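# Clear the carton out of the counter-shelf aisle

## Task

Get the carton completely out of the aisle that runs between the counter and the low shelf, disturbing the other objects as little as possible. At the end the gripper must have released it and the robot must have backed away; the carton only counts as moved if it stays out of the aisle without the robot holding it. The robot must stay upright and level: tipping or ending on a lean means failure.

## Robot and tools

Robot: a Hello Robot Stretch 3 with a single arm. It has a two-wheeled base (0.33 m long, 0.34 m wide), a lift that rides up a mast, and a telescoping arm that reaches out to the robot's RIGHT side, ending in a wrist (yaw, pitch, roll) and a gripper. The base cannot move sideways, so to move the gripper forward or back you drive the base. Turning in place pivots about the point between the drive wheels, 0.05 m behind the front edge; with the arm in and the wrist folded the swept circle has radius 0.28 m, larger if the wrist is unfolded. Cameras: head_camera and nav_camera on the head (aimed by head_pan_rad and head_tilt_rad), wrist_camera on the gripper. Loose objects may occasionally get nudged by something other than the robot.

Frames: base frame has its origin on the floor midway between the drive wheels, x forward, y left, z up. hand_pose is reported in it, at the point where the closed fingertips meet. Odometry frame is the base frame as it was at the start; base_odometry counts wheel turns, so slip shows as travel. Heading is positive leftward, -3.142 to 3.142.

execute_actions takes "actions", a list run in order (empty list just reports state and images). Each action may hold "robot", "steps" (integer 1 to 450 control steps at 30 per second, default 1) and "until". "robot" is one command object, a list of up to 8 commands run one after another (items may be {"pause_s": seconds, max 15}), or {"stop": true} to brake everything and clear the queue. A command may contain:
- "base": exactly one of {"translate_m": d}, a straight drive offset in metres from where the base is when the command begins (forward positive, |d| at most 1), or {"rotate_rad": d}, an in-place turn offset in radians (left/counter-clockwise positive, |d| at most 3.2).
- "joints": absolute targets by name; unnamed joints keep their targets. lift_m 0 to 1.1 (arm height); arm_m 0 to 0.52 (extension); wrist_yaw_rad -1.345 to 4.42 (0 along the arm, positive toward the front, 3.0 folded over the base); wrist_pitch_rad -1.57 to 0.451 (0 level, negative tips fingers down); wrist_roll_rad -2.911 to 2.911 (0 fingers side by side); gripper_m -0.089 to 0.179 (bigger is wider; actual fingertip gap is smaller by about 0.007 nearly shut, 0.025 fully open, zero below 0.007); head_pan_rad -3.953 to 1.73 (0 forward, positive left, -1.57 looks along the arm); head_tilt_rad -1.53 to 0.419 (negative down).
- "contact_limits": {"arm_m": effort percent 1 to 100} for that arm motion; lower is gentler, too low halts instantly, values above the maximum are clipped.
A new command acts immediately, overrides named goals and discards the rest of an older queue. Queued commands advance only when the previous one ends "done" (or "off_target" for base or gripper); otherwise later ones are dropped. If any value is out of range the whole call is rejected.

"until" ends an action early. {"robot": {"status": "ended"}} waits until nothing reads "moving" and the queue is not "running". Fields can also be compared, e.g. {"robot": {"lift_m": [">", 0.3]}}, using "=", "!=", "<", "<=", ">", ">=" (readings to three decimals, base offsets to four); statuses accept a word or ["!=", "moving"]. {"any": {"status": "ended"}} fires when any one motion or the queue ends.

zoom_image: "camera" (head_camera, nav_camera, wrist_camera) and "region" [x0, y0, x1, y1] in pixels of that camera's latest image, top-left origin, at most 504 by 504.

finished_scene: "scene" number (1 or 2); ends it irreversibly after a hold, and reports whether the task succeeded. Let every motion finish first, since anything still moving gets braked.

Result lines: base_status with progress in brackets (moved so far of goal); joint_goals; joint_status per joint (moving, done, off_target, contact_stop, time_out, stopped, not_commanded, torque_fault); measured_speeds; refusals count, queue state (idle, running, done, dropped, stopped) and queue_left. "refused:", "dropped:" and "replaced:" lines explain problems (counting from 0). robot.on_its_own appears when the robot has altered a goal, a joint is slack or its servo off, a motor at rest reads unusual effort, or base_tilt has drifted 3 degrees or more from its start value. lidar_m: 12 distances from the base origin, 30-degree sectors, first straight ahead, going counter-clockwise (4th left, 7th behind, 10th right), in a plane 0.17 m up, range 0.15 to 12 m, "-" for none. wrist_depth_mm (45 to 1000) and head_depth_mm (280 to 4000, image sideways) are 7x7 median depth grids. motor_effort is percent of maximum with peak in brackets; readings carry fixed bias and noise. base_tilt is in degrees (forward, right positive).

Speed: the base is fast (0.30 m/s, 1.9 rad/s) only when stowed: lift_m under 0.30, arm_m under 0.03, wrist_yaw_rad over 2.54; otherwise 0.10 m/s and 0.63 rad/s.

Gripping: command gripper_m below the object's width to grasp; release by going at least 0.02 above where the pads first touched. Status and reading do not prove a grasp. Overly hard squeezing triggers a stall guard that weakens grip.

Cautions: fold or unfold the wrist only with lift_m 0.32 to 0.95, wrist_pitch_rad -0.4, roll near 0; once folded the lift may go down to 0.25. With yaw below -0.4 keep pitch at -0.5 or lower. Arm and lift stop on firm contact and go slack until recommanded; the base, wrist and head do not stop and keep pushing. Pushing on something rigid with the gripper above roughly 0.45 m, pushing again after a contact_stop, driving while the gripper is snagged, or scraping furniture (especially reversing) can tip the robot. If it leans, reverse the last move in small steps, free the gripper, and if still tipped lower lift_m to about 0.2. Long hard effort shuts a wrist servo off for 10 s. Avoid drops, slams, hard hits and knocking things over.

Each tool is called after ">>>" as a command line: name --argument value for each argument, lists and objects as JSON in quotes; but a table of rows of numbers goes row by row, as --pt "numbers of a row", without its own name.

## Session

>>> execute_actions --actions '[{"robot":{"joints":{"head_tilt_rad":-1.0}},"steps":100,"until":{"robot":{"status":"ended"}}}]'

Scene clock: 1.07 s.
robot.base_odometry: x=+0.000 y=+0.000 heading=+0.000 (m, m, rad; robot's odometry frame)
robot.turned_by_wheels: +0.000 (rad since the last result)
robot.turned_by_imu: +0.000 (rad since the last result)
robot.base_tilt: forward=-1.3 right=-0.3 (deg)
robot.lidar_m: 0.83 1.77 1.17 1.62 1.97 2.22 1.42 0.76 0.70 0.71 1.23 0.74
robot.head_depth_mm: 1316 1494 1202 1327 1359 1212 1107 / 1361 1504 1203 1208 1361 1205 1113 / 1408 1631 1239 1408 1359 1211 1110 / 1442 1735 1766 1521 1357 1219 1103 / 1509 1800 1815 1562 1364 1212 1105 / 1553 1875 1813 1551 1367 1214 1097 / 1614 1972 1822 1551 1368 1215 1091
robot.base_status: not_commanded
robot.joint_positions: lift_m=+0.445 arm_m=+0.000 wrist_yaw_rad=+3.049 wrist_pitch_rad=-0.585 wrist_roll_rad=-0.003 gripper_m=+0.037 head_pan_rad=+0.004 head_tilt_rad=-0.987
robot.joint_goals: lift_m=+0.445 arm_m=+0.000 wrist_yaw_rad=+3.049 wrist_pitch_rad=-0.585 wrist_roll_rad=-0.003 gripper_m=+0.037 head_pan_rad=+0.004 head_tilt_rad=-1.000
robot.joint_status: lift_m=not_commanded arm_m=not_commanded wrist_yaw_rad=not_commanded wrist_pitch_rad=not_commanded wrist_roll_rad=not_commanded gripper_m=not_commanded head_pan_rad=not_commanded head_tilt_rad=done
robot.measured_speeds: translate_m=+0.000 rotate_rad=+0.000 lift_m=+0.000 arm_m=+0.000 wrist_yaw_rad=+0.000 wrist_pitch_rad=+0.000 wrist_roll_rad=+0.000 head_pan_rad=+0.000 head_tilt_rad=+0.000
robot: refusals=0 queue=done queue_left=0
robot.motor_effort: left_wheel=+1(0) right_wheel=+0(0) lift_m=+20(20) arm_m=+0(0) wrist_yaw_rad=+0(0) wrist_pitch_rad=+6(6) wrist_roll_rad=+1(0) gripper_m=+0(0) head_pan_rad=+0(0) head_tilt_rad=-3(32) (%)
robot.hand_pose: x=-0.0028 y=+0.0540 z=+0.4224 quat_wxyz=(+0.235, +0.684, +0.173, +0.668) (m; robot's base frame)
robot.wrist_depth_mm: - - - - - - - / - - - - - - - / 952 964 940 915 906 903 890 / 828 813 795 787 769 764 754 / 718 704 695 687 702 677 668 / 637 621 632 648 - 612 599 / 567 580 - - 551 547 547
pictures: head_camera (sideways: a quarter turn clockwise sets it upright), nav_camera (sideways: a quarter turn counterclockwise sets it upright), wrist_camera
Images, in order (width x height): head_camera 896x504, nav_camera 672x504, wrist_camera 644x364.

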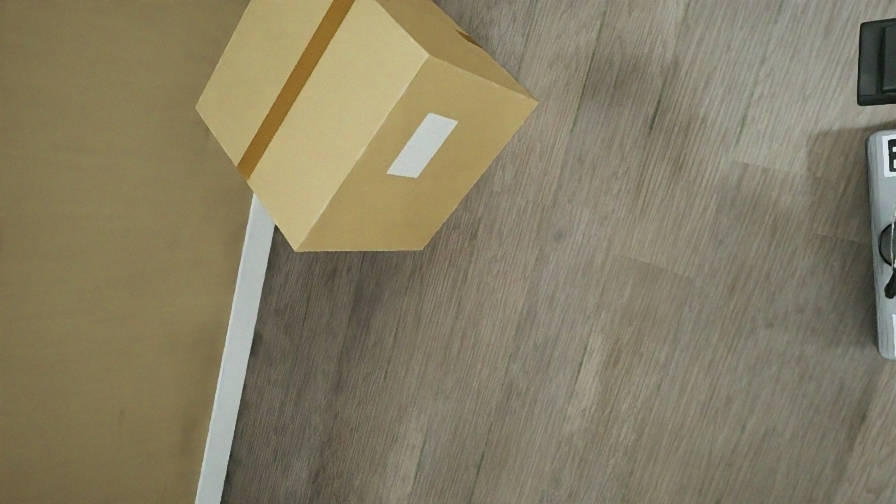

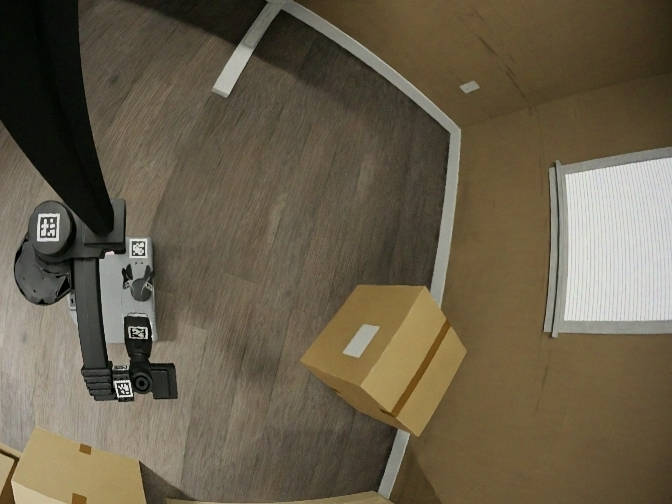

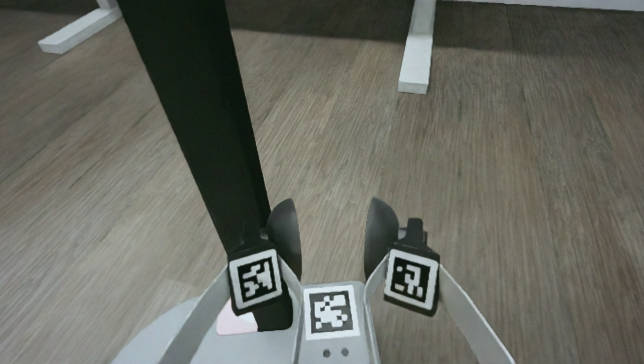

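>>> execute_actions --actions '[{"robot":[{"joints":{"head_pan_rad":-1.57,"wrist_pitch_rad":-0.4}},{"joints":{"wrist_yaw_rad":0,"gripper_m":0.12},"base":{"rotate_rad":-0.2}},{"joints":{"lift_m":0.1,"wrist_pitch_rad":0}}],"steps":400,"until":{"robot":{"status":"ended"}}}]'

Scene clock: 10.80 s.
robot.base_odometry: x=+0.000 y=+0.000 heading=-0.200 (m, m, rad; robot's odometry frame)
robot.turned_by_wheels: -0.200 (rad since the last result)
robot.turned_by_imu: -0.204 (rad since the last result)
robot.base_tilt: forward=-1.3 right=-0.3 (deg)
robot.lidar_m: 0.75 1.66 1.63 1.17 1.68 2.25 2.06 1.01 0.70 0.70 1.23 0.74
robot.head_depth_mm: 2667 2156 1210 1103 1364 1210 1091 / 2715 2169 1206 1129 1359 1216 - / 2694 2175 1207 1164 1363 1224 - / 2695 2180 1689 1314 1364 1235 - / 2521 1198 1360 1519 1365 1220 1099 / 2364 1162 1392 1530 1367 1214 1094 / 2509 1160 1396 1529 1369 1216 1097
robot.base_status: done (rotate_rad -0.1999 of -0.2000)
robot.joint_positions: lift_m=+0.100 arm_m=+0.000 wrist_yaw_rad=+0.001 wrist_pitch_rad=-0.021 wrist_roll_rad=-0.003 gripper_m=+0.120 head_pan_rad=-1.563 head_tilt_rad=-0.988
robot.joint_goals: lift_m=+0.100 arm_m=+0.000 wrist_yaw_rad=+0.000 wrist_pitch_rad=+0.000 wrist_roll_rad=-0.003 gripper_m=+0.120 head_pan_rad=-1.570 head_tilt_rad=-1.000
robot.joint_status: lift_m=done arm_m=not_commanded wrist_yaw_rad=done wrist_pitch_rad=done wrist_roll_rad=not_commanded gripper_m=done head_pan_rad=done head_tilt_rad=done
robot.measured_speeds: translate_m=+0.000 rotate_rad=+0.000 lift_m=+0.000 arm_m=+0.000 wrist_yaw_rad=+0.000 wrist_pitch_rad=+0.000 wrist_roll_rad=+0.000 head_pan_rad=+0.000 head_tilt_rad=+0.000
robot: refusals=0 queue=done queue_left=0
robot.motor_effort: left_wheel=+4(9) right_wheel=-3(5) lift_m=+19(20) arm_m=+0(0) wrist_yaw_rad=-1(3) wrist_pitch_rad=+11(11) wrist_roll_rad=+0(1) gripper_m=+1(85) head_pan_rad=-3(49) head_tilt_rad=-3(4) (%)
robot.hand_pose: x=-0.0211 y=-0.4011 z=+0.2093 quat_wxyz=(+0.709, +0.008, -0.706, -0.007) (m; robot's base frame)
robot.wrist_depth_mm: 895 - - 440 412 392 376 / 850 - 698 459 425 406 386 / 895 - - 478 450 422 399 / 854 854 815 489 459 439 414 / 752 779 733 517 484 445 428 / 537 564 531 513 492 - 447 / 421 398 411 411 408 402 401
pictures: head_camera (sideways: a quarter turn clockwise sets it upright), nav_camera (sideways: a quarter turn counterclockwise sets it upright), wrist_camera
Images, in order (width x height): head_camera 896x504, nav_camera 672x504, wrist_camera 644x364.

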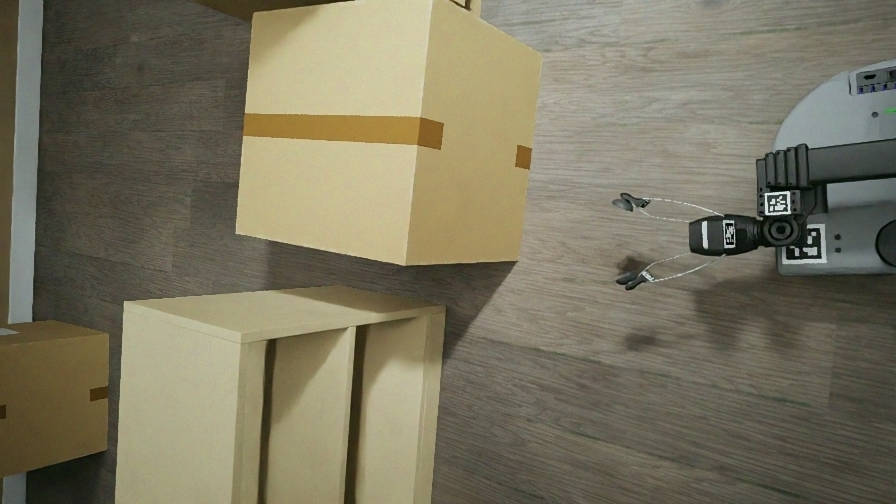

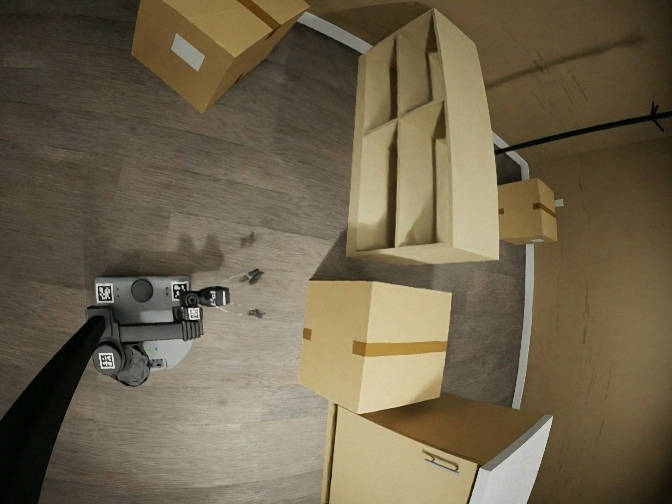

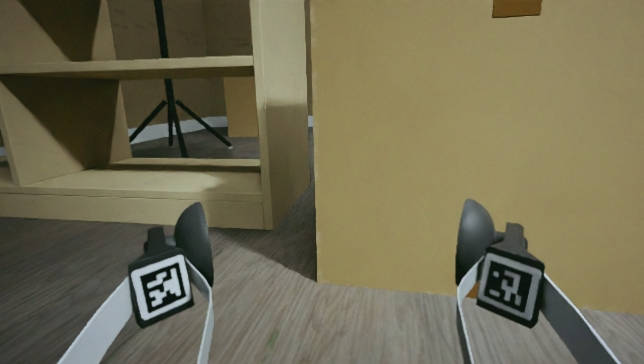

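>>> execute_actions --actions '[{"robot":[{"base":{"rotate_rad":0.7}},{"base":{"translate_m":-0.31}},{"base":{"rotate_rad":-0.75}},{"joints":{"arm_m":0.2},"contact_limits":{"arm_m":65}}],"steps":450,"until":{"robot":{"status":"ended"}}}]'

Scene clock: 27.57 s.
robot.base_odometry: x=-0.272 y=-0.149 heading=-0.250 (m, m, rad; robot's odometry frame)
robot.turned_by_wheels: -0.051 (rad since the last result)
robot.turned_by_imu: -0.112 (rad since the last result)
robot.base_tilt: forward=-1.3 right=-0.4 (deg)
robot.lidar_m: 0.96 1.11 1.89 1.42 1.93 2.07 1.99 0.79 0.62 0.59 0.61 1.25
robot.head_depth_mm: 753 646 736 958 1321 1211 1087 / 918 933 940 1053 1315 1201 - / 2591 2158 1330 1102 1340 1214 - / 2619 2165 1209 1082 1314 1195 - / 2631 2153 1209 1062 1301 1214 1096 / 2615 2163 1210 1066 1324 1215 1095 / 2448 2176 1300 1297 1353 1219 1093
robot.base_status: done (rotate_rad -0.7504 of -0.7500)
robot.joint_positions: lift_m=+0.100 arm_m=+0.196 wrist_yaw_rad=+0.017 wrist_pitch_rad=-0.030 wrist_roll_rad=-0.014 gripper_m=+0.120 head_pan_rad=-1.564 head_tilt_rad=-0.990
robot.joint_goals: lift_m=+0.100 arm_m=+0.200 wrist_yaw_rad=+0.000 wrist_pitch_rad=+0.000 wrist_roll_rad=-0.014 gripper_m=+0.120 head_pan_rad=-1.570 head_tilt_rad=-1.000
robot.joint_status: lift_m=done arm_m=done wrist_yaw_rad=done wrist_pitch_rad=done wrist_roll_rad=not_commanded gripper_m=done head_pan_rad=done head_tilt_rad=done
robot.measured_speeds: translate_m=+0.000 rotate_rad=+0.000 lift_m=+0.000 arm_m=+0.000 wrist_yaw_rad=+0.000 wrist_pitch_rad=+0.000 wrist_roll_rad=+0.000 head_pan_rad=+0.000 head_tilt_rad=+0.000
robot: refusals=0 queue=done queue_left=0
robot.on_its_own: arm_m is at rest, and its effort (+43) is outside its rest range (-14 to +14); wrist_yaw_rad is at rest, and its effort (-15) is outside its rest range (-12 to +12)
robot.motor_effort: left_wheel=-4(15) right_wheel=+8(14) lift_m=+18(19) arm_m=+43(59) wrist_yaw_rad=-15(46) wrist_pitch_rad=+15(18) wrist_roll_rad=+4(5) gripper_m=-6(11) head_pan_rad=-2(3) head_tilt_rad=-4(3) (%)
robot.contact_limits: arm_m 53 (drawing in: default 23, maximum 38; extending or still: default 33, maximum 53)
robot.hand_pose: x=-0.0172 y=-0.5966 z=+0.2070 quat_wxyz=(+0.712, +0.017, -0.702, -0.005) (m; robot's base frame)
robot.wrist_depth_mm: 141 141 143 144 144 146 146 / 146 147 148 149 150 151 152 / 152 153 154 154 155 157 158 / 158 159 160 161 161 164 165 / 164 163 167 168 169 169 172 / 171 - 174 175 177 - 179 / 178 181 182 183 186 187 188
pictures: head_camera (sideways: a quarter turn clockwise sets it upright), nav_camera (sideways: a quarter turn counterclockwise sets it upright), wrist_camera
Images, in order (width x height): head_camera 896x504, nav_camera 672x504, wrist_camera 644x364.

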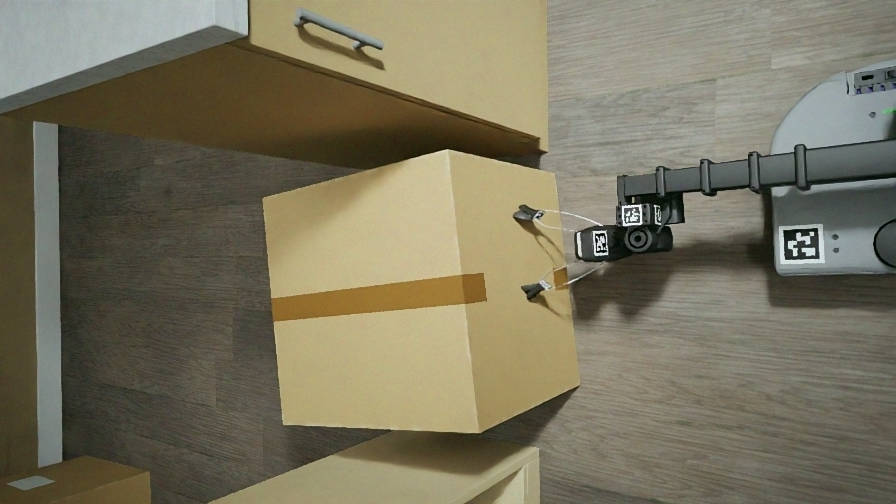

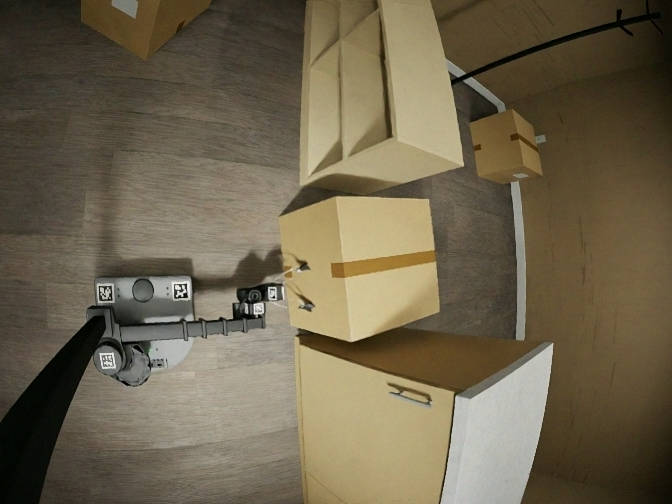

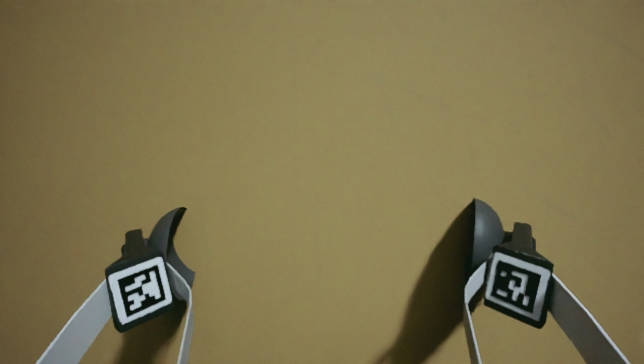

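>>> execute_actions --actions '[{"robot":[{"joints":{"arm_m":0.1,"wrist_yaw_rad":0}},{"base":{"rotate_rad":0.07}},{"base":{"translate_m":0.07}},{"joints":{"arm_m":0.38},"contact_limits":{"arm_m":65}},{"joints":{"arm_m":0.33,"wrist_yaw_rad":0}}],"steps":450,"until":{"robot":{"status":"ended"}}}]'

Scene clock: 35.97 s.
robot.base_odometry: x=-0.203 y=-0.161 heading=-0.180 (m, m, rad; robot's odometry frame)
robot.turned_by_wheels: +0.070 (rad since the last result)
robot.turned_by_imu: +0.059 (rad since the last result)
robot.base_tilt: forward=-1.4 right=-0.5 (deg)
robot.lidar_m: 0.89 1.10 1.86 1.40 1.96 2.10 1.68 0.75 0.63 0.60 0.62 1.20
robot.head_depth_mm: 994 974 947 1001 1314 1204 1088 / 2601 2148 1270 1127 1331 1212 - / 2609 2174 1203 1080 1319 1208 - / 2628 2159 1209 1083 1323 1202 - / 2612 2158 1205 1083 1320 1217 1091 / 2541 2184 1409 1409 1367 1218 1091 / 2113 1131 1015 1384 1371 1223 1095
robot.base_status: done (translate_m +0.0700 of +0.0700)
robot.joint_positions: lift_m=+0.100 arm_m=+0.199 wrist_yaw_rad=+0.011 wrist_pitch_rad=-0.031 wrist_roll_rad=-0.007 gripper_m=+0.120 head_pan_rad=-1.564 head_tilt_rad=-0.990
robot.joint_goals: lift_m=+0.100 arm_m=+0.201 wrist_yaw_rad=+0.000 wrist_pitch_rad=+0.000 wrist_roll_rad=-0.007 gripper_m=+0.120 head_pan_rad=-1.570 head_tilt_rad=-1.000
robot.joint_status: lift_m=done arm_m=contact_stop wrist_yaw_rad=done wrist_pitch_rad=done wrist_roll_rad=not_commanded gripper_m=done head_pan_rad=done head_tilt_rad=done
robot.measured_speeds: translate_m=-0.001 rotate_rad=+0.006 lift_m=+0.000 arm_m=-0.054 wrist_yaw_rad=+0.190 wrist_pitch_rad=-0.024 wrist_roll_rad=+0.000 head_pan_rad=+0.000 head_tilt_rad=+0.000
robot: refusals=0 queue=dropped queue_left=0
robot.on_its_own: arm_m is slack since a contact_stop, until your next command for it (your +0.380 is given up)
robot.motor_effort: left_wheel=-1(9) right_wheel=+0(9) lift_m=+17(19) arm_m=+30(61) wrist_yaw_rad=-14(17) wrist_pitch_rad=+17(17) wrist_roll_rad=+2(4) gripper_m=-6(6) head_pan_rad=-3(3) head_tilt_rad=-3(2) (%)
robot.contact_limits: arm_m 53 (drawing in: default 23, maximum 38; extending or still: default 33, maximum 53)
robot.hand_pose: x=-0.0185 y=-0.5997 z=+0.2068 quat_wxyz=(+0.710, +0.015, -0.704, -0.007) (m; robot's base frame)
robot.wrist_depth_mm: 148 147 145 144 142 142 141 / 153 152 151 150 148 147 146 / 159 157 156 155 154 153 152 / 166 164 162 161 160 158 157 / 173 171 170 168 167 165 164 / 181 - 178 177 173 - 170 / 189 188 185 183 182 181 178
pictures: head_camera (sideways: a quarter turn clockwise sets it upright), nav_camera (sideways: a quarter turn counterclockwise sets it upright), wrist_camera
dropped: robot: command 3 of its queue: arm_m: contact_stop
Images, in order (width x height): head_camera 896x504, nav_camera 672x504, wrist_camera 644x364.

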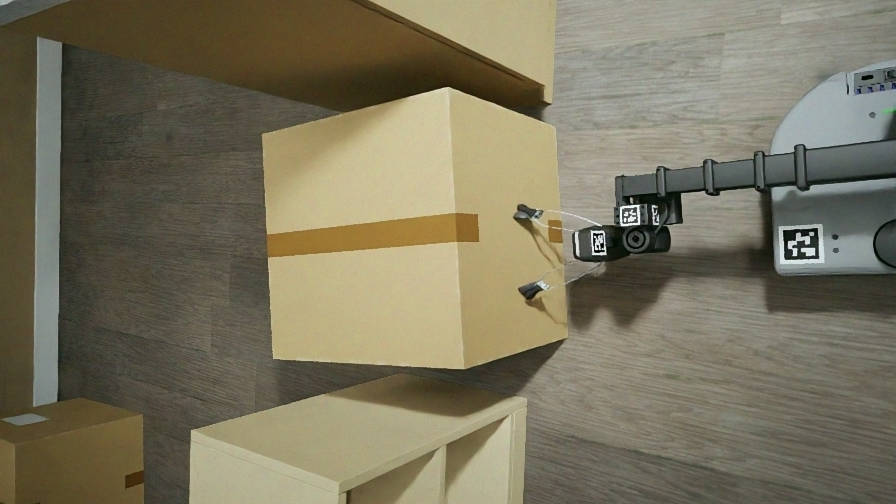

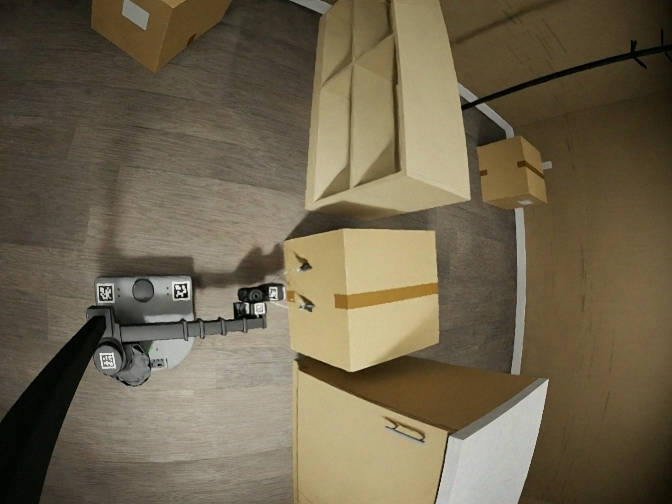

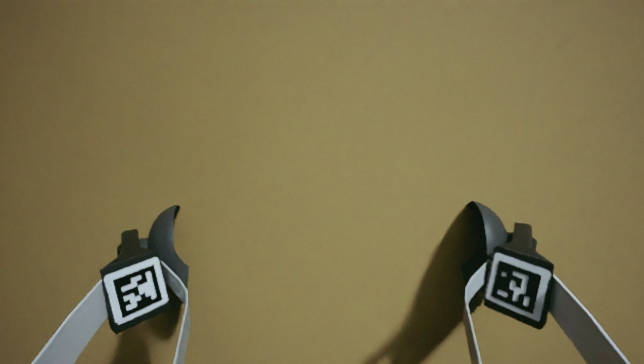

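>>> execute_actions --actions '[{"robot":{"joints":{"arm_m":0.38},"contact_limits":{"arm_m":65}},"steps":200,"until":{"robot":{"status":"ended"}}},{"robot":{"joints":{"arm_m":0.38},"contact_limits":{"arm_m":65}},"steps":200,"until":{"robot":{"status":"ended"}}}]'

Scene clock: 39.50 s.
robot.base_odometry: x=-0.203 y=-0.161 heading=-0.180 (m, m, rad; robot's odometry frame)
robot.turned_by_wheels: +0.000 (rad since the last result)
robot.turned_by_imu: -0.003 (rad since the last result)
robot.base_tilt: forward=-1.4 right=-0.5 (deg)
robot.lidar_m: 0.89 1.10 1.86 1.40 1.96 2.10 1.70 0.76 0.64 0.62 0.64 1.20
robot.head_depth_mm: 978 953 933 992 1315 1211 1094 / 2607 2164 1265 1163 1332 1213 - / 2606 2168 1211 1101 1335 1211 - / 2606 2175 1209 1089 1332 1213 - / 2615 2200 1213 1081 1322 1217 1094 / 2541 2184 1694 1349 1361 1216 1094 / 2121 1131 1015 1386 1368 1217 1103
robot.base_status: done (translate_m +0.0700 of +0.0700)
robot.joint_positions: lift_m=+0.100 arm_m=+0.217 wrist_yaw_rad=+0.014 wrist_pitch_rad=-0.034 wrist_roll_rad=-0.007 gripper_m=+0.120 head_pan_rad=-1.566 head_tilt_rad=-0.991
robot.joint_goals: lift_m=+0.100 arm_m=+0.219 wrist_yaw_rad=+0.000 wrist_pitch_rad=+0.000 wrist_roll_rad=-0.007 gripper_m=+0.120 head_pan_rad=-1.570 head_tilt_rad=-1.000
robot.joint_status: lift_m=done arm_m=contact_stop wrist_yaw_rad=done wrist_pitch_rad=done wrist_roll_rad=not_commanded gripper_m=done head_pan_rad=done head_tilt_rad=done
robot.measured_speeds: translate_m=+0.000 rotate_rad=+0.001 lift_m=+0.000 arm_m=-0.056 wrist_yaw_rad=+0.000 wrist_pitch_rad=+0.000 wrist_roll_rad=+0.000 head_pan_rad=+0.000 head_tilt_rad=+0.000
robot: refusals=0 queue=dropped queue_left=0
robot.on_its_own: arm_m is slack since a contact_stop, until your next command for it (your +0.380 is given up)
robot.motor_effort: left_wheel=-3(12) right_wheel=-1(16) lift_m=+17(18) arm_m=+31(62) wrist_yaw_rad=-13(15) wrist_pitch_rad=+17(19) wrist_roll_rad=+2(2) gripper_m=-7(7) head_pan_rad=-3(3) head_tilt_rad=-2(4) (%)
robot.contact_limits: arm_m 53 (drawing in: default 23, maximum 38; extending or still: default 33, maximum 53)
robot.hand_pose: x=-0.0178 y=-0.6170 z=+0.2060 quat_wxyz=(+0.710, +0.018, -0.704, -0.007) (m; robot's base frame)
robot.wrist_depth_mm: 148 147 146 144 143 142 140 / 153 152 151 149 148 147 145 / 160 158 157 155 154 153 151 / 166 166 164 162 160 158 157 / 174 171 170 169 167 164 163 / 181 - 178 176 174 - 169 / 189 189 186 184 182 180 178
pictures: head_camera (sideways: a quarter turn clockwise sets it upright), nav_camera (sideways: a quarter turn counterclockwise sets it upright), wrist_camera
replaced: robot.arm_m: its motion had ended contact_stop
Images, in order (width x height): head_camera 896x504, nav_camera 672x504, wrist_camera 644x364.

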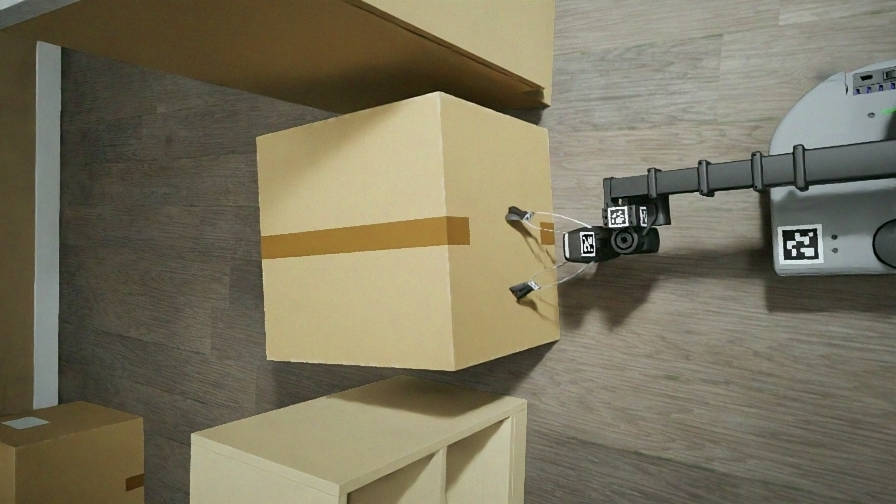

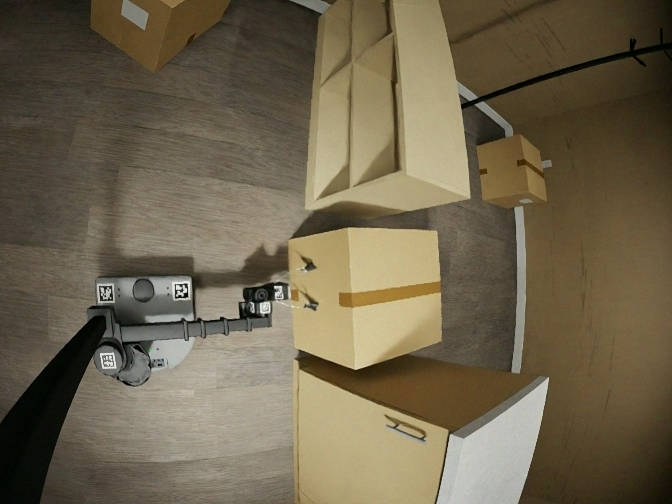

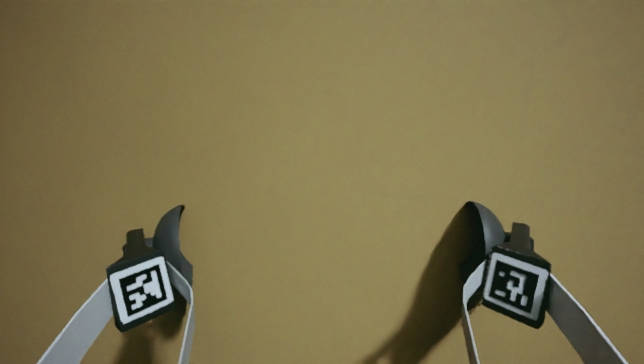

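>>> execute_actions --actions '[{"robot":{"joints":{"arm_m":0.225},"contact_limits":{"arm_m":65}},"steps":15},{"robot":{"joints":{"arm_m":0.38,"lift_m":0.2},"contact_limits":{"arm_m":65}},"steps":200,"until":{"robot":{"status":"ended"}}}]'

Scene clock: 44.67 s.
robot.base_odometry: x=-0.203 y=-0.161 heading=-0.180 (m, m, rad; robot's odometry frame)
robot.turned_by_wheels: +0.000 (rad since the last result)
robot.turned_by_imu: -0.001 (rad since the last result)
robot.base_tilt: forward=-1.3 right=-0.3 (deg)
robot.lidar_m: 0.89 1.09 1.86 1.40 1.95 2.11 1.70 0.76 0.65 0.62 0.65 1.20
robot.head_depth_mm: 981 956 938 993 1312 1214 1091 / 2602 2156 1262 1174 1333 1208 - / 2567 2151 1199 1098 1358 1210 - / 2586 2155 1200 1098 1335 1213 - / 2590 2151 1204 1079 1331 1214 1093 / 2507 2155 1693 1379 1365 1210 1090 / 2118 1123 1009 1378 1373 1216 1096
robot.base_status: done (translate_m +0.0700 of +0.0700)
robot.joint_positions: lift_m=+0.200 arm_m=+0.216 wrist_yaw_rad=+0.002 wrist_pitch_rad=-0.069 wrist_roll_rad=-0.002 gripper_m=+0.120 head_pan_rad=-1.566 head_tilt_rad=-0.992
robot.joint_goals: lift_m=+0.200 arm_m=+0.216 wrist_yaw_rad=+0.000 wrist_pitch_rad=+0.000 wrist_roll_rad=-0.002 gripper_m=+0.120 head_pan_rad=-1.570 head_tilt_rad=-1.000
robot.joint_status: lift_m=done arm_m=contact_stop wrist_yaw_rad=done wrist_pitch_rad=done wrist_roll_rad=not_commanded gripper_m=done head_pan_rad=done head_tilt_rad=done
robot.measured_speeds: translate_m=+0.000 rotate_rad=+0.000 lift_m=+0.000 arm_m=+0.000 wrist_yaw_rad=+0.000 wrist_pitch_rad=+0.000 wrist_roll_rad=+0.000 head_pan_rad=+0.000 head_tilt_rad=+0.000
robot: refusals=0 queue=dropped queue_left=0
robot.on_its_own: arm_m is slack since a contact_stop, until your next command for it (your +0.380 is given up); wrist_pitch_rad is at rest, and its effort (+35) is outside its rest range (-20 to +32)
robot.motor_effort: left_wheel=-1(19) right_wheel=+0(15) lift_m=+24(23) arm_m=+0(59) wrist_yaw_rad=-2(13) wrist_pitch_rad=+35(42) wrist_roll_rad=+0(2) gripper_m=-1(6) head_pan_rad=+0(2) head_tilt_rad=-2(2) (%)
robot.contact_limits: arm_m 53 (drawing in: default 23, maximum 38; extending or still: default 33, maximum 53)
robot.hand_pose: x=-0.0209 y=-0.6153 z=+0.2968 quat_wxyz=(+0.708, +0.025, -0.706, -0.024) (m; robot's base frame)
robot.wrist_depth_mm: 150 149 148 148 146 147 146 / 156 156 155 154 153 152 152 / 164 163 162 162 160 160 159 / 171 170 170 168 167 167 165 / 180 178 178 177 176 173 174 / 189 - 187 186 185 - 182 / 198 201 197 196 195 193 192
pictures: head_camera (sideways: a quarter turn clockwise sets it upright), nav_camera (sideways: a quarter turn counterclockwise sets it upright), wrist_camera
Images, in order (width x height): head_camera 896x504, nav_camera 672x504, wrist_camera 644x364.

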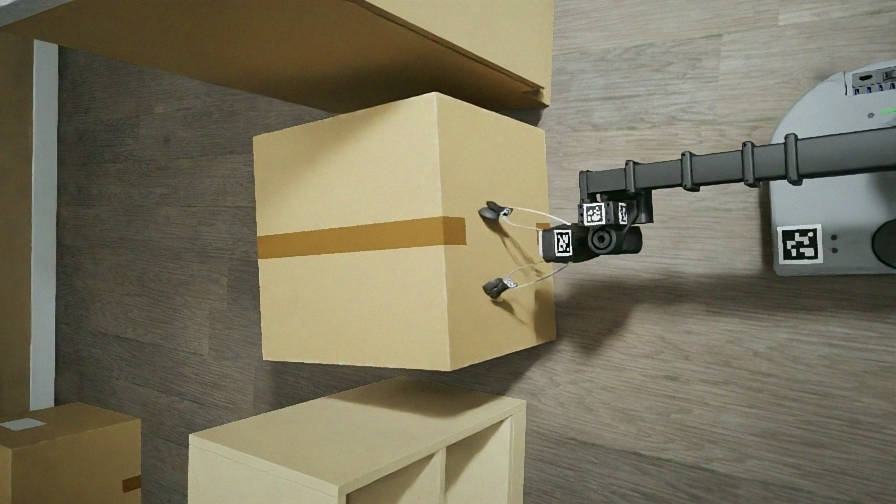

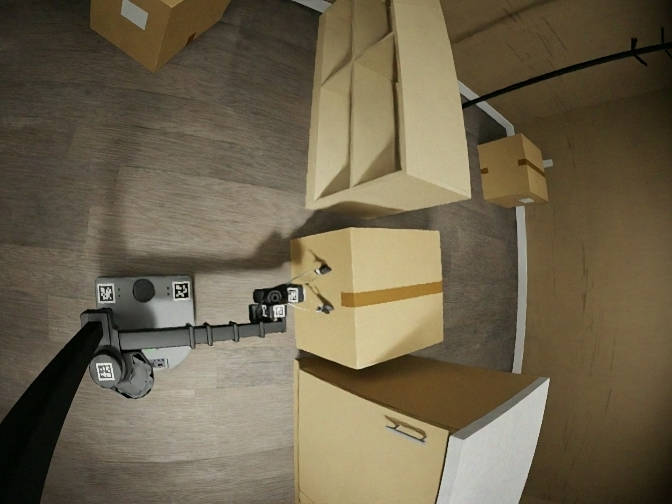

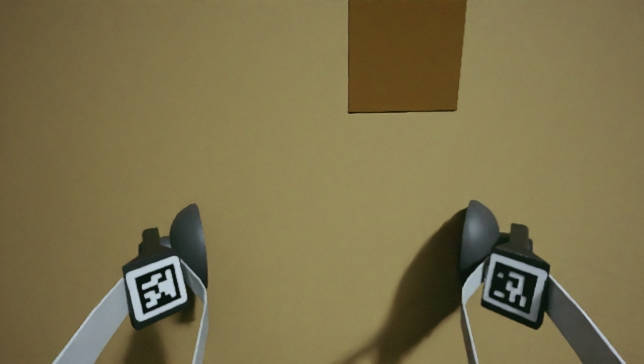

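>>> execute_actions --actions '[{"robot":[{"joints":{"arm_m":0.17,"lift_m":0.1,"gripper_m":0.05}},{"base":{"translate_m":0.08}},{"joints":{"arm_m":0.3},"contact_limits":{"arm_m":65}}],"steps":300,"until":{"robot":{"status":"ended"}}},{"robot":[{"joints":{"arm_m":0.2,"wrist_yaw_rad":0}},{"base":{"translate_m":-0.25}},{"joints":{"arm_m":0.35},"contact_limits":{"arm_m":65}}],"steps":400,"until":{"robot":{"status":"ended"}}}]'

Scene clock: 76.60 s.
robot.base_odometry: x=-0.370 y=-0.131 heading=-0.181 (m, m, rad; robot's odometry frame)
robot.turned_by_wheels: -0.001 (rad since the last result)
robot.turned_by_imu: -0.031 (rad since the last result)
robot.base_tilt: forward=-1.3 right=-0.4 (deg)
robot.lidar_m: 1.07 1.27 1.44 1.50 1.95 1.95 1.81 0.76 0.58 0.58 0.72 1.34
robot.head_depth_mm: 755 609 721 938 1310 1205 1091 / 754 626 720 940 1311 1205 - / 2502 1171 1144 1132 1308 1216 - / 2588 2157 1201 1264 1340 1215 - / 2599 2163 1204 1196 1368 1216 1095 / 2615 2166 1205 1114 1354 1213 1093 / 2529 2146 1301 1443 1359 1223 1097
robot.base_status: done (translate_m -0.2500 of -0.2500)
robot.joint_positions: lift_m=+0.100 arm_m=+0.347 wrist_yaw_rad=-0.033 wrist_pitch_rad=-0.027 wrist_roll_rad=-0.002 gripper_m=+0.050 head_pan_rad=-1.566 head_tilt_rad=-0.992
robot.joint_goals: lift_m=+0.100 arm_m=+0.350 wrist_yaw_rad=+0.000 wrist_pitch_rad=+0.000 wrist_roll_rad=-0.002 gripper_m=+0.050 head_pan_rad=-1.570 head_tilt_rad=-1.000
robot.joint_status: lift_m=done arm_m=done wrist_yaw_rad=done wrist_pitch_rad=done wrist_roll_rad=not_commanded gripper_m=done head_pan_rad=done head_tilt_rad=done
robot.measured_speeds: translate_m=+0.000 rotate_rad=+0.000 lift_m=+0.000 arm_m=+0.000 wrist_yaw_rad=+0.000 wrist_pitch_rad=+0.000 wrist_roll_rad=+0.000 head_pan_rad=+0.000 head_tilt_rad=+0.000
robot: refusals=0 queue=done queue_left=0
robot.on_its_own: arm_m is at rest, and its effort (+34) is outside its rest range (-14 to +14); wrist_yaw_rad is at rest, and its effort (+30) is outside its rest range (-12 to +12)
robot.motor_effort: left_wheel=-14(15) right_wheel=+16(15) lift_m=+18(22) arm_m=+34(61) wrist_yaw_rad=+30(29) wrist_pitch_rad=+13(35) wrist_roll_rad=+0(0) gripper_m=+15(86) head_pan_rad=-2(2) head_tilt_rad=-2(2) (%)
robot.contact_limits: arm_m 53 (drawing in: default 23, maximum 38; extending or still: default 33, maximum 53)
robot.hand_pose: x=-0.0300 y=-0.7474 z=+0.2079 quat_wxyz=(+0.708, -0.002, -0.706, -0.022) (m; robot's base frame)
robot.wrist_depth_mm: 123 129 138 148 160 174 163 / 127 133 143 154 167 182 163 / 131 137 148 159 174 190 163 / 135 142 153 166 181 200 163 / 139 147 158 175 189 206 163 / 144 152 162 183 191 221 164 / 149 158 174 187 208 221 165
pictures: head_camera (sideways: a quarter turn clockwise sets it upright), nav_camera (sideways: a quarter turn counterclockwise sets it upright), wrist_camera
replaced: robot.arm_m: its motion had ended contact_stop
Images, in order (width x height): head_camera 896x504, nav_camera 672x504, wrist_camera 644x364.

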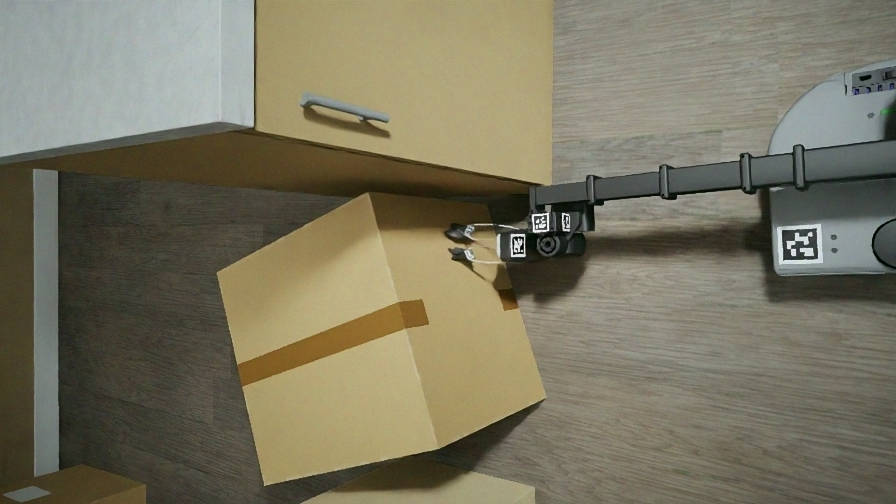

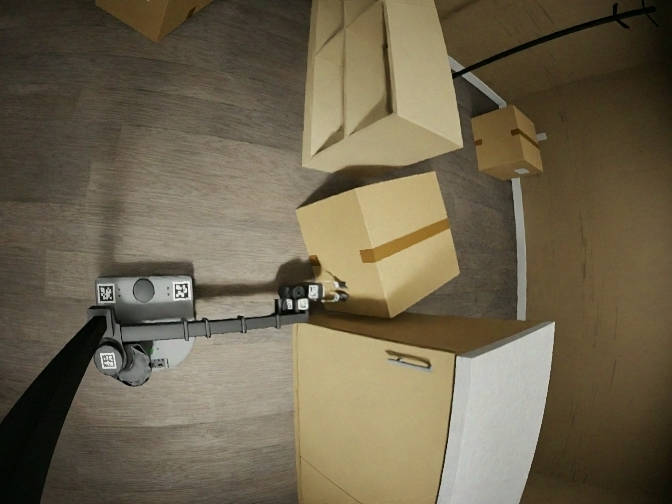

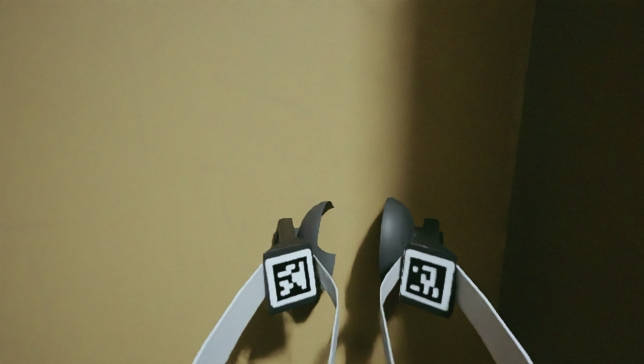

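>>> execute_actions --actions '[{"robot":[{"joints":{"arm_m":0.16,"wrist_yaw_rad":0,"gripper_m":0}},{"base":{"translate_m":0.21}},{"base":{"rotate_rad":0.13}},{"joints":{"arm_m":0.38},"contact_limits":{"arm_m":65}}],"steps":450,"until":{"robot":{"status":"ended"}}}]'

Scene clock: 90.10 s.
robot.base_odometry: x=-0.164 y=-0.168 heading=-0.049 (m, m, rad; robot's odometry frame)
robot.turned_by_wheels: +0.132 (rad since the last result)
robot.turned_by_imu: +0.126 (rad since the last result)
robot.base_tilt: forward=-1.3 right=-0.4 (deg)
robot.lidar_m: 0.85 1.19 1.40 1.40 2.04 2.12 1.35 0.70 0.66 0.77 0.76 1.23
robot.head_depth_mm: 2533 2141 1280 1245 1313 1209 1092 / 2548 2147 1205 1284 1361 1209 - / 2597 2162 1200 1308 1357 1212 - / 2602 2161 1204 1285 1345 1215 - / 2514 2165 1441 1483 1361 1213 1089 / 2158 1118 1052 1336 1360 1216 1096 / 2184 1121 1014 1424 1371 1216 1097
robot.base_status: done (rotate_rad +0.1313 of +0.1300)
robot.joint_positions: lift_m=+0.100 arm_m=+0.377 wrist_yaw_rad=+0.125 wrist_pitch_rad=-0.025 wrist_roll_rad=-0.002 gripper_m=+0.000 head_pan_rad=-1.566 head_tilt_rad=-0.992
robot.joint_goals: lift_m=+0.100 arm_m=+0.380 wrist_yaw_rad=+0.000 wrist_pitch_rad=+0.000 wrist_roll_rad=-0.002 gripper_m=+0.000 head_pan_rad=-1.570 head_tilt_rad=-1.000
robot.joint_status: lift_m=done arm_m=done wrist_yaw_rad=done wrist_pitch_rad=done wrist_roll_rad=not_commanded gripper_m=done head_pan_rad=done head_tilt_rad=done
robot.measured_speeds: translate_m=+0.000 rotate_rad=+0.000 lift_m=+0.000 arm_m=+0.000 wrist_yaw_rad=+0.000 wrist_pitch_rad=+0.000 wrist_roll_rad=+0.000 head_pan_rad=+0.000 head_tilt_rad=+0.000
robot: refusals=0 queue=done queue_left=0
robot.on_its_own: left_wheel is at rest, and its effort (+25) is outside its rest range (-18 to +18); right_wheel is at rest, and its effort (-24) is outside its rest range (-18 to +18); arm_m is at rest, and its effort (+32) is outside its rest range (-14 to +14); wrist_yaw_rad is at rest, and its effort (-100) is outside its rest range (-12 to +12)
robot.motor_effort: left_wheel=+25(25) right_wheel=-24(25) lift_m=+18(19) arm_m=+32(56) wrist_yaw_rad=-100(99) wrist_pitch_rad=+13(15) wrist_roll_rad=+0(0) gripper_m=-16(84) head_pan_rad=-2(2) head_tilt_rad=-2(3) (%)
robot.contact_limits: arm_m 53 (drawing in: default 23, maximum 38; extending or still: default 33, maximum 53)
robot.hand_pose: x=+0.0105 y=-0.7758 z=+0.2083 quat_wxyz=(+0.707, +0.053, -0.704, +0.035) (m; robot's base frame)
robot.wrist_depth_mm: 225 279 157 145 136 128 121 / 227 282 163 151 141 132 124 / 228 283 170 157 146 137 128 / 230 289 178 163 151 141 132 / 233 294 355 166 157 146 137 / 235 298 - - 163 152 142 / 237 287 205 184 169 158 147
pictures: head_camera (sideways: a quarter turn clockwise sets it upright), nav_camera (sideways: a quarter turn counterclockwise sets it upright), wrist_camera
Images, in order (width x height): head_camera 896x504, nav_camera 672x504, wrist_camera 644x364.

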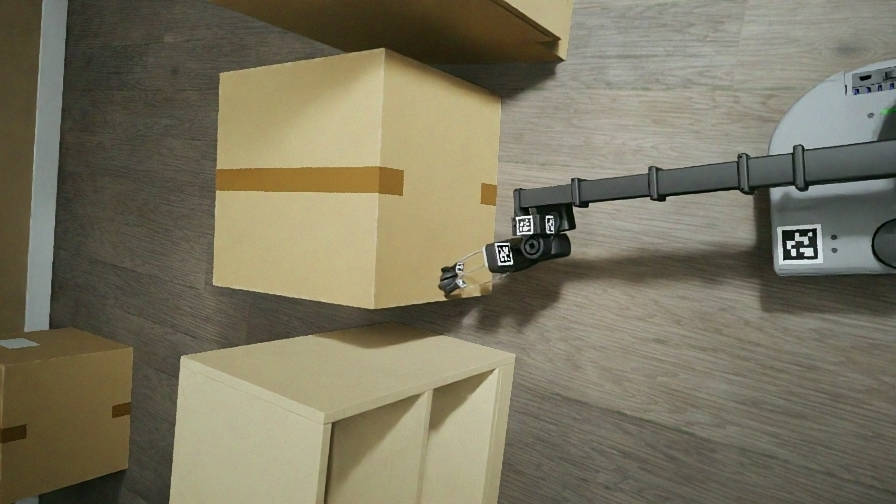

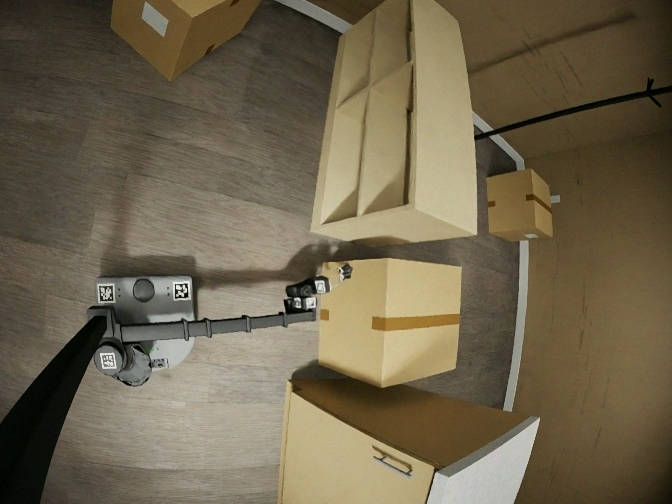

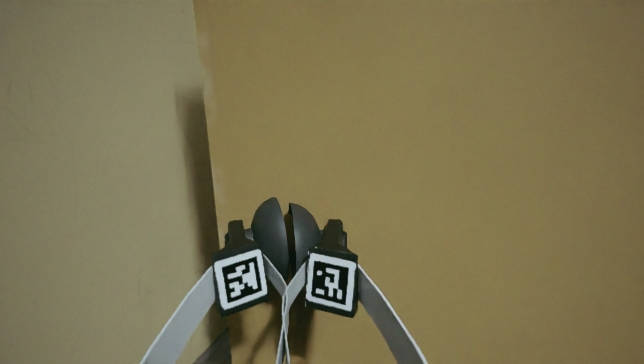

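>>> execute_actions --actions '[{"robot":[{"joints":{"arm_m":0.3,"wrist_yaw_rad":0}},{"base":{"rotate_rad":-0.06}},{"base":{"translate_m":-0.19}},{"joints":{"arm_m":0.47},"contact_limits":{"arm_m":65}},{"joints":{"arm_m":0.32,"wrist_yaw_rad":0}},{"base":{"translate_m":0.25}},{"joints":{"arm_m":0.5},"contact_limits":{"arm_m":65}},{"joints":{"arm_m":0.42,"wrist_yaw_rad":0}}],"steps":450,"until":{"robot":{"status":"ended"}}},{"steps":450,"until":{"robot":{"status":"ended"}}}]'

Scene clock: 100.23 s.
robot.base_odometry: x=-0.353 y=-0.147 heading=-0.110 (m, m, rad; robot's odometry frame)
robot.turned_by_wheels: -0.062 (rad since the last result)
robot.turned_by_imu: -0.080 (rad since the last result)
robot.base_tilt: forward=-1.3 right=-0.3 (deg)
robot.lidar_m: 1.04 1.32 1.45 1.86 2.00 1.95 1.54 0.72 0.57 0.78 0.81 1.32
robot.head_depth_mm: 749 606 689 892 1291 1215 1095 / 841 791 759 943 1313 1209 - / 2575 2157 1288 1393 1334 1209 - / 2576 2145 1202 1274 1341 1209 - / 2595 2143 1204 1324 1366 1207 1089 / 2596 2154 1202 1302 1365 1214 1098 / 2236 2151 1344 1383 1360 1215 1092
robot.base_status: done (translate_m -0.1901 of -0.1900)
robot.joint_positions: lift_m=+0.100 arm_m=+0.365 wrist_yaw_rad=+0.008 wrist_pitch_rad=-0.026 wrist_roll_rad=-0.002 gripper_m=+0.000 head_pan_rad=-1.566 head_tilt_rad=-0.992
robot.joint_goals: lift_m=+0.100 arm_m=+0.365 wrist_yaw_rad=+0.000 wrist_pitch_rad=+0.000 wrist_roll_rad=-0.002 gripper_m=+0.000 head_pan_rad=-1.570 head_tilt_rad=-1.000
robot.joint_status: lift_m=done arm_m=contact_stop wrist_yaw_rad=done wrist_pitch_rad=done wrist_roll_rad=not_commanded gripper_m=done head_pan_rad=done head_tilt_rad=done
robot.measured_speeds: translate_m=-0.003 rotate_rad=-0.007 lift_m=+0.000 arm_m=-0.019 wrist_yaw_rad=+0.140 wrist_pitch_rad=+0.264 wrist_roll_rad=+0.000 head_pan_rad=+0.000 head_tilt_rad=+0.000
robot: refusals=0 queue=dropped queue_left=0
robot.on_its_own: arm_m is slack since a contact_stop, until your next command for it (your +0.470 is given up)
robot.motor_effort: left_wheel=+11(20) right_wheel=+10(22) lift_m=+18(18) arm_m=+8(61) wrist_yaw_rad=-10(66) wrist_pitch_rad=+5(19) wrist_roll_rad=+0(1) gripper_m=-4(15) head_pan_rad=-1(1) head_tilt_rad=-3(3) (%)
robot.contact_limits: arm_m 53 (drawing in: default 23, maximum 38; extending or still: default 33, maximum 53)
robot.hand_pose: x=-0.0195 y=-0.7650 z=+0.2082 quat_wxyz=(+0.708, +0.012, -0.706, -0.007) (m; robot's base frame)
robot.wrist_depth_mm: 160 158 157 156 155 153 152 / 166 164 162 161 160 158 159 / 172 170 170 167 166 165 165 / 179 177 176 174 173 171 235 / 187 185 184 - 178 177 246 / 195 192 191 191 186 186 258 / 204 201 200 197 196 193 257
pictures: head_camera (sideways: a quarter turn clockwise sets it upright), nav_camera (sideways: a quarter turn counterclockwise sets it upright), wrist_camera
dropped: robot: command 3 of its queue: arm_m: contact_stop
Images, in order (width x height): head_camera 896x504, nav_camera 672x504, wrist_camera 644x364.

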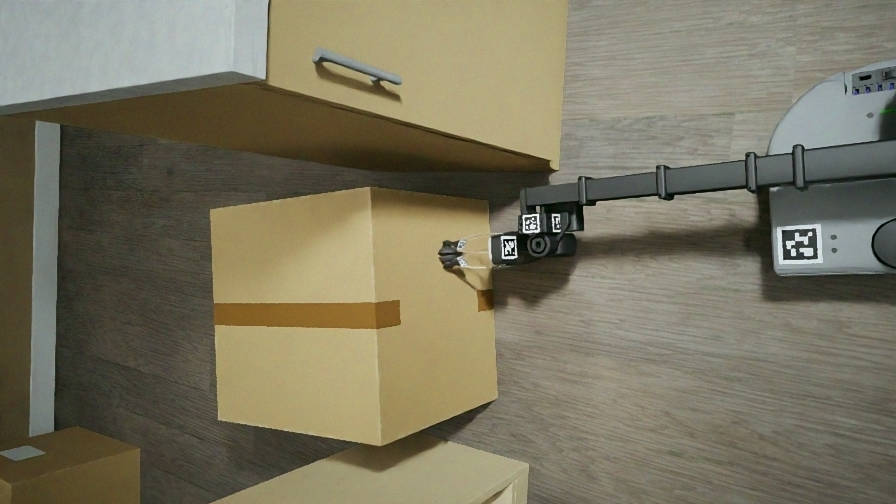

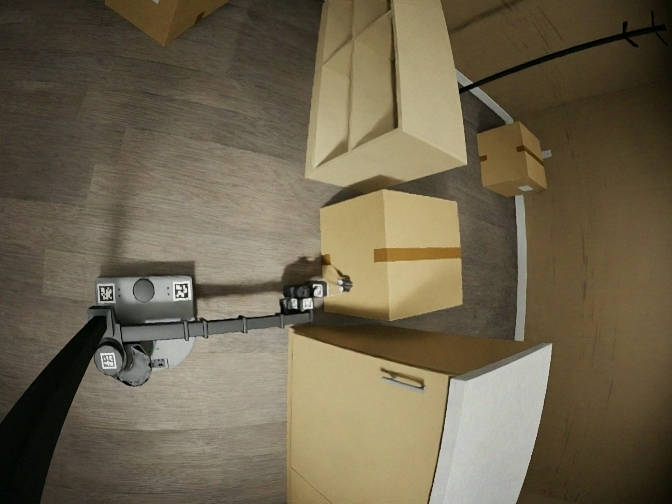

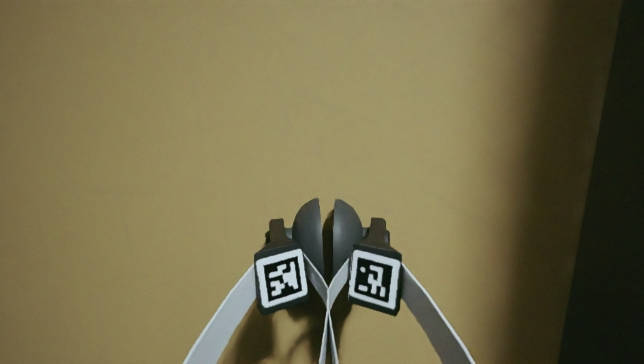

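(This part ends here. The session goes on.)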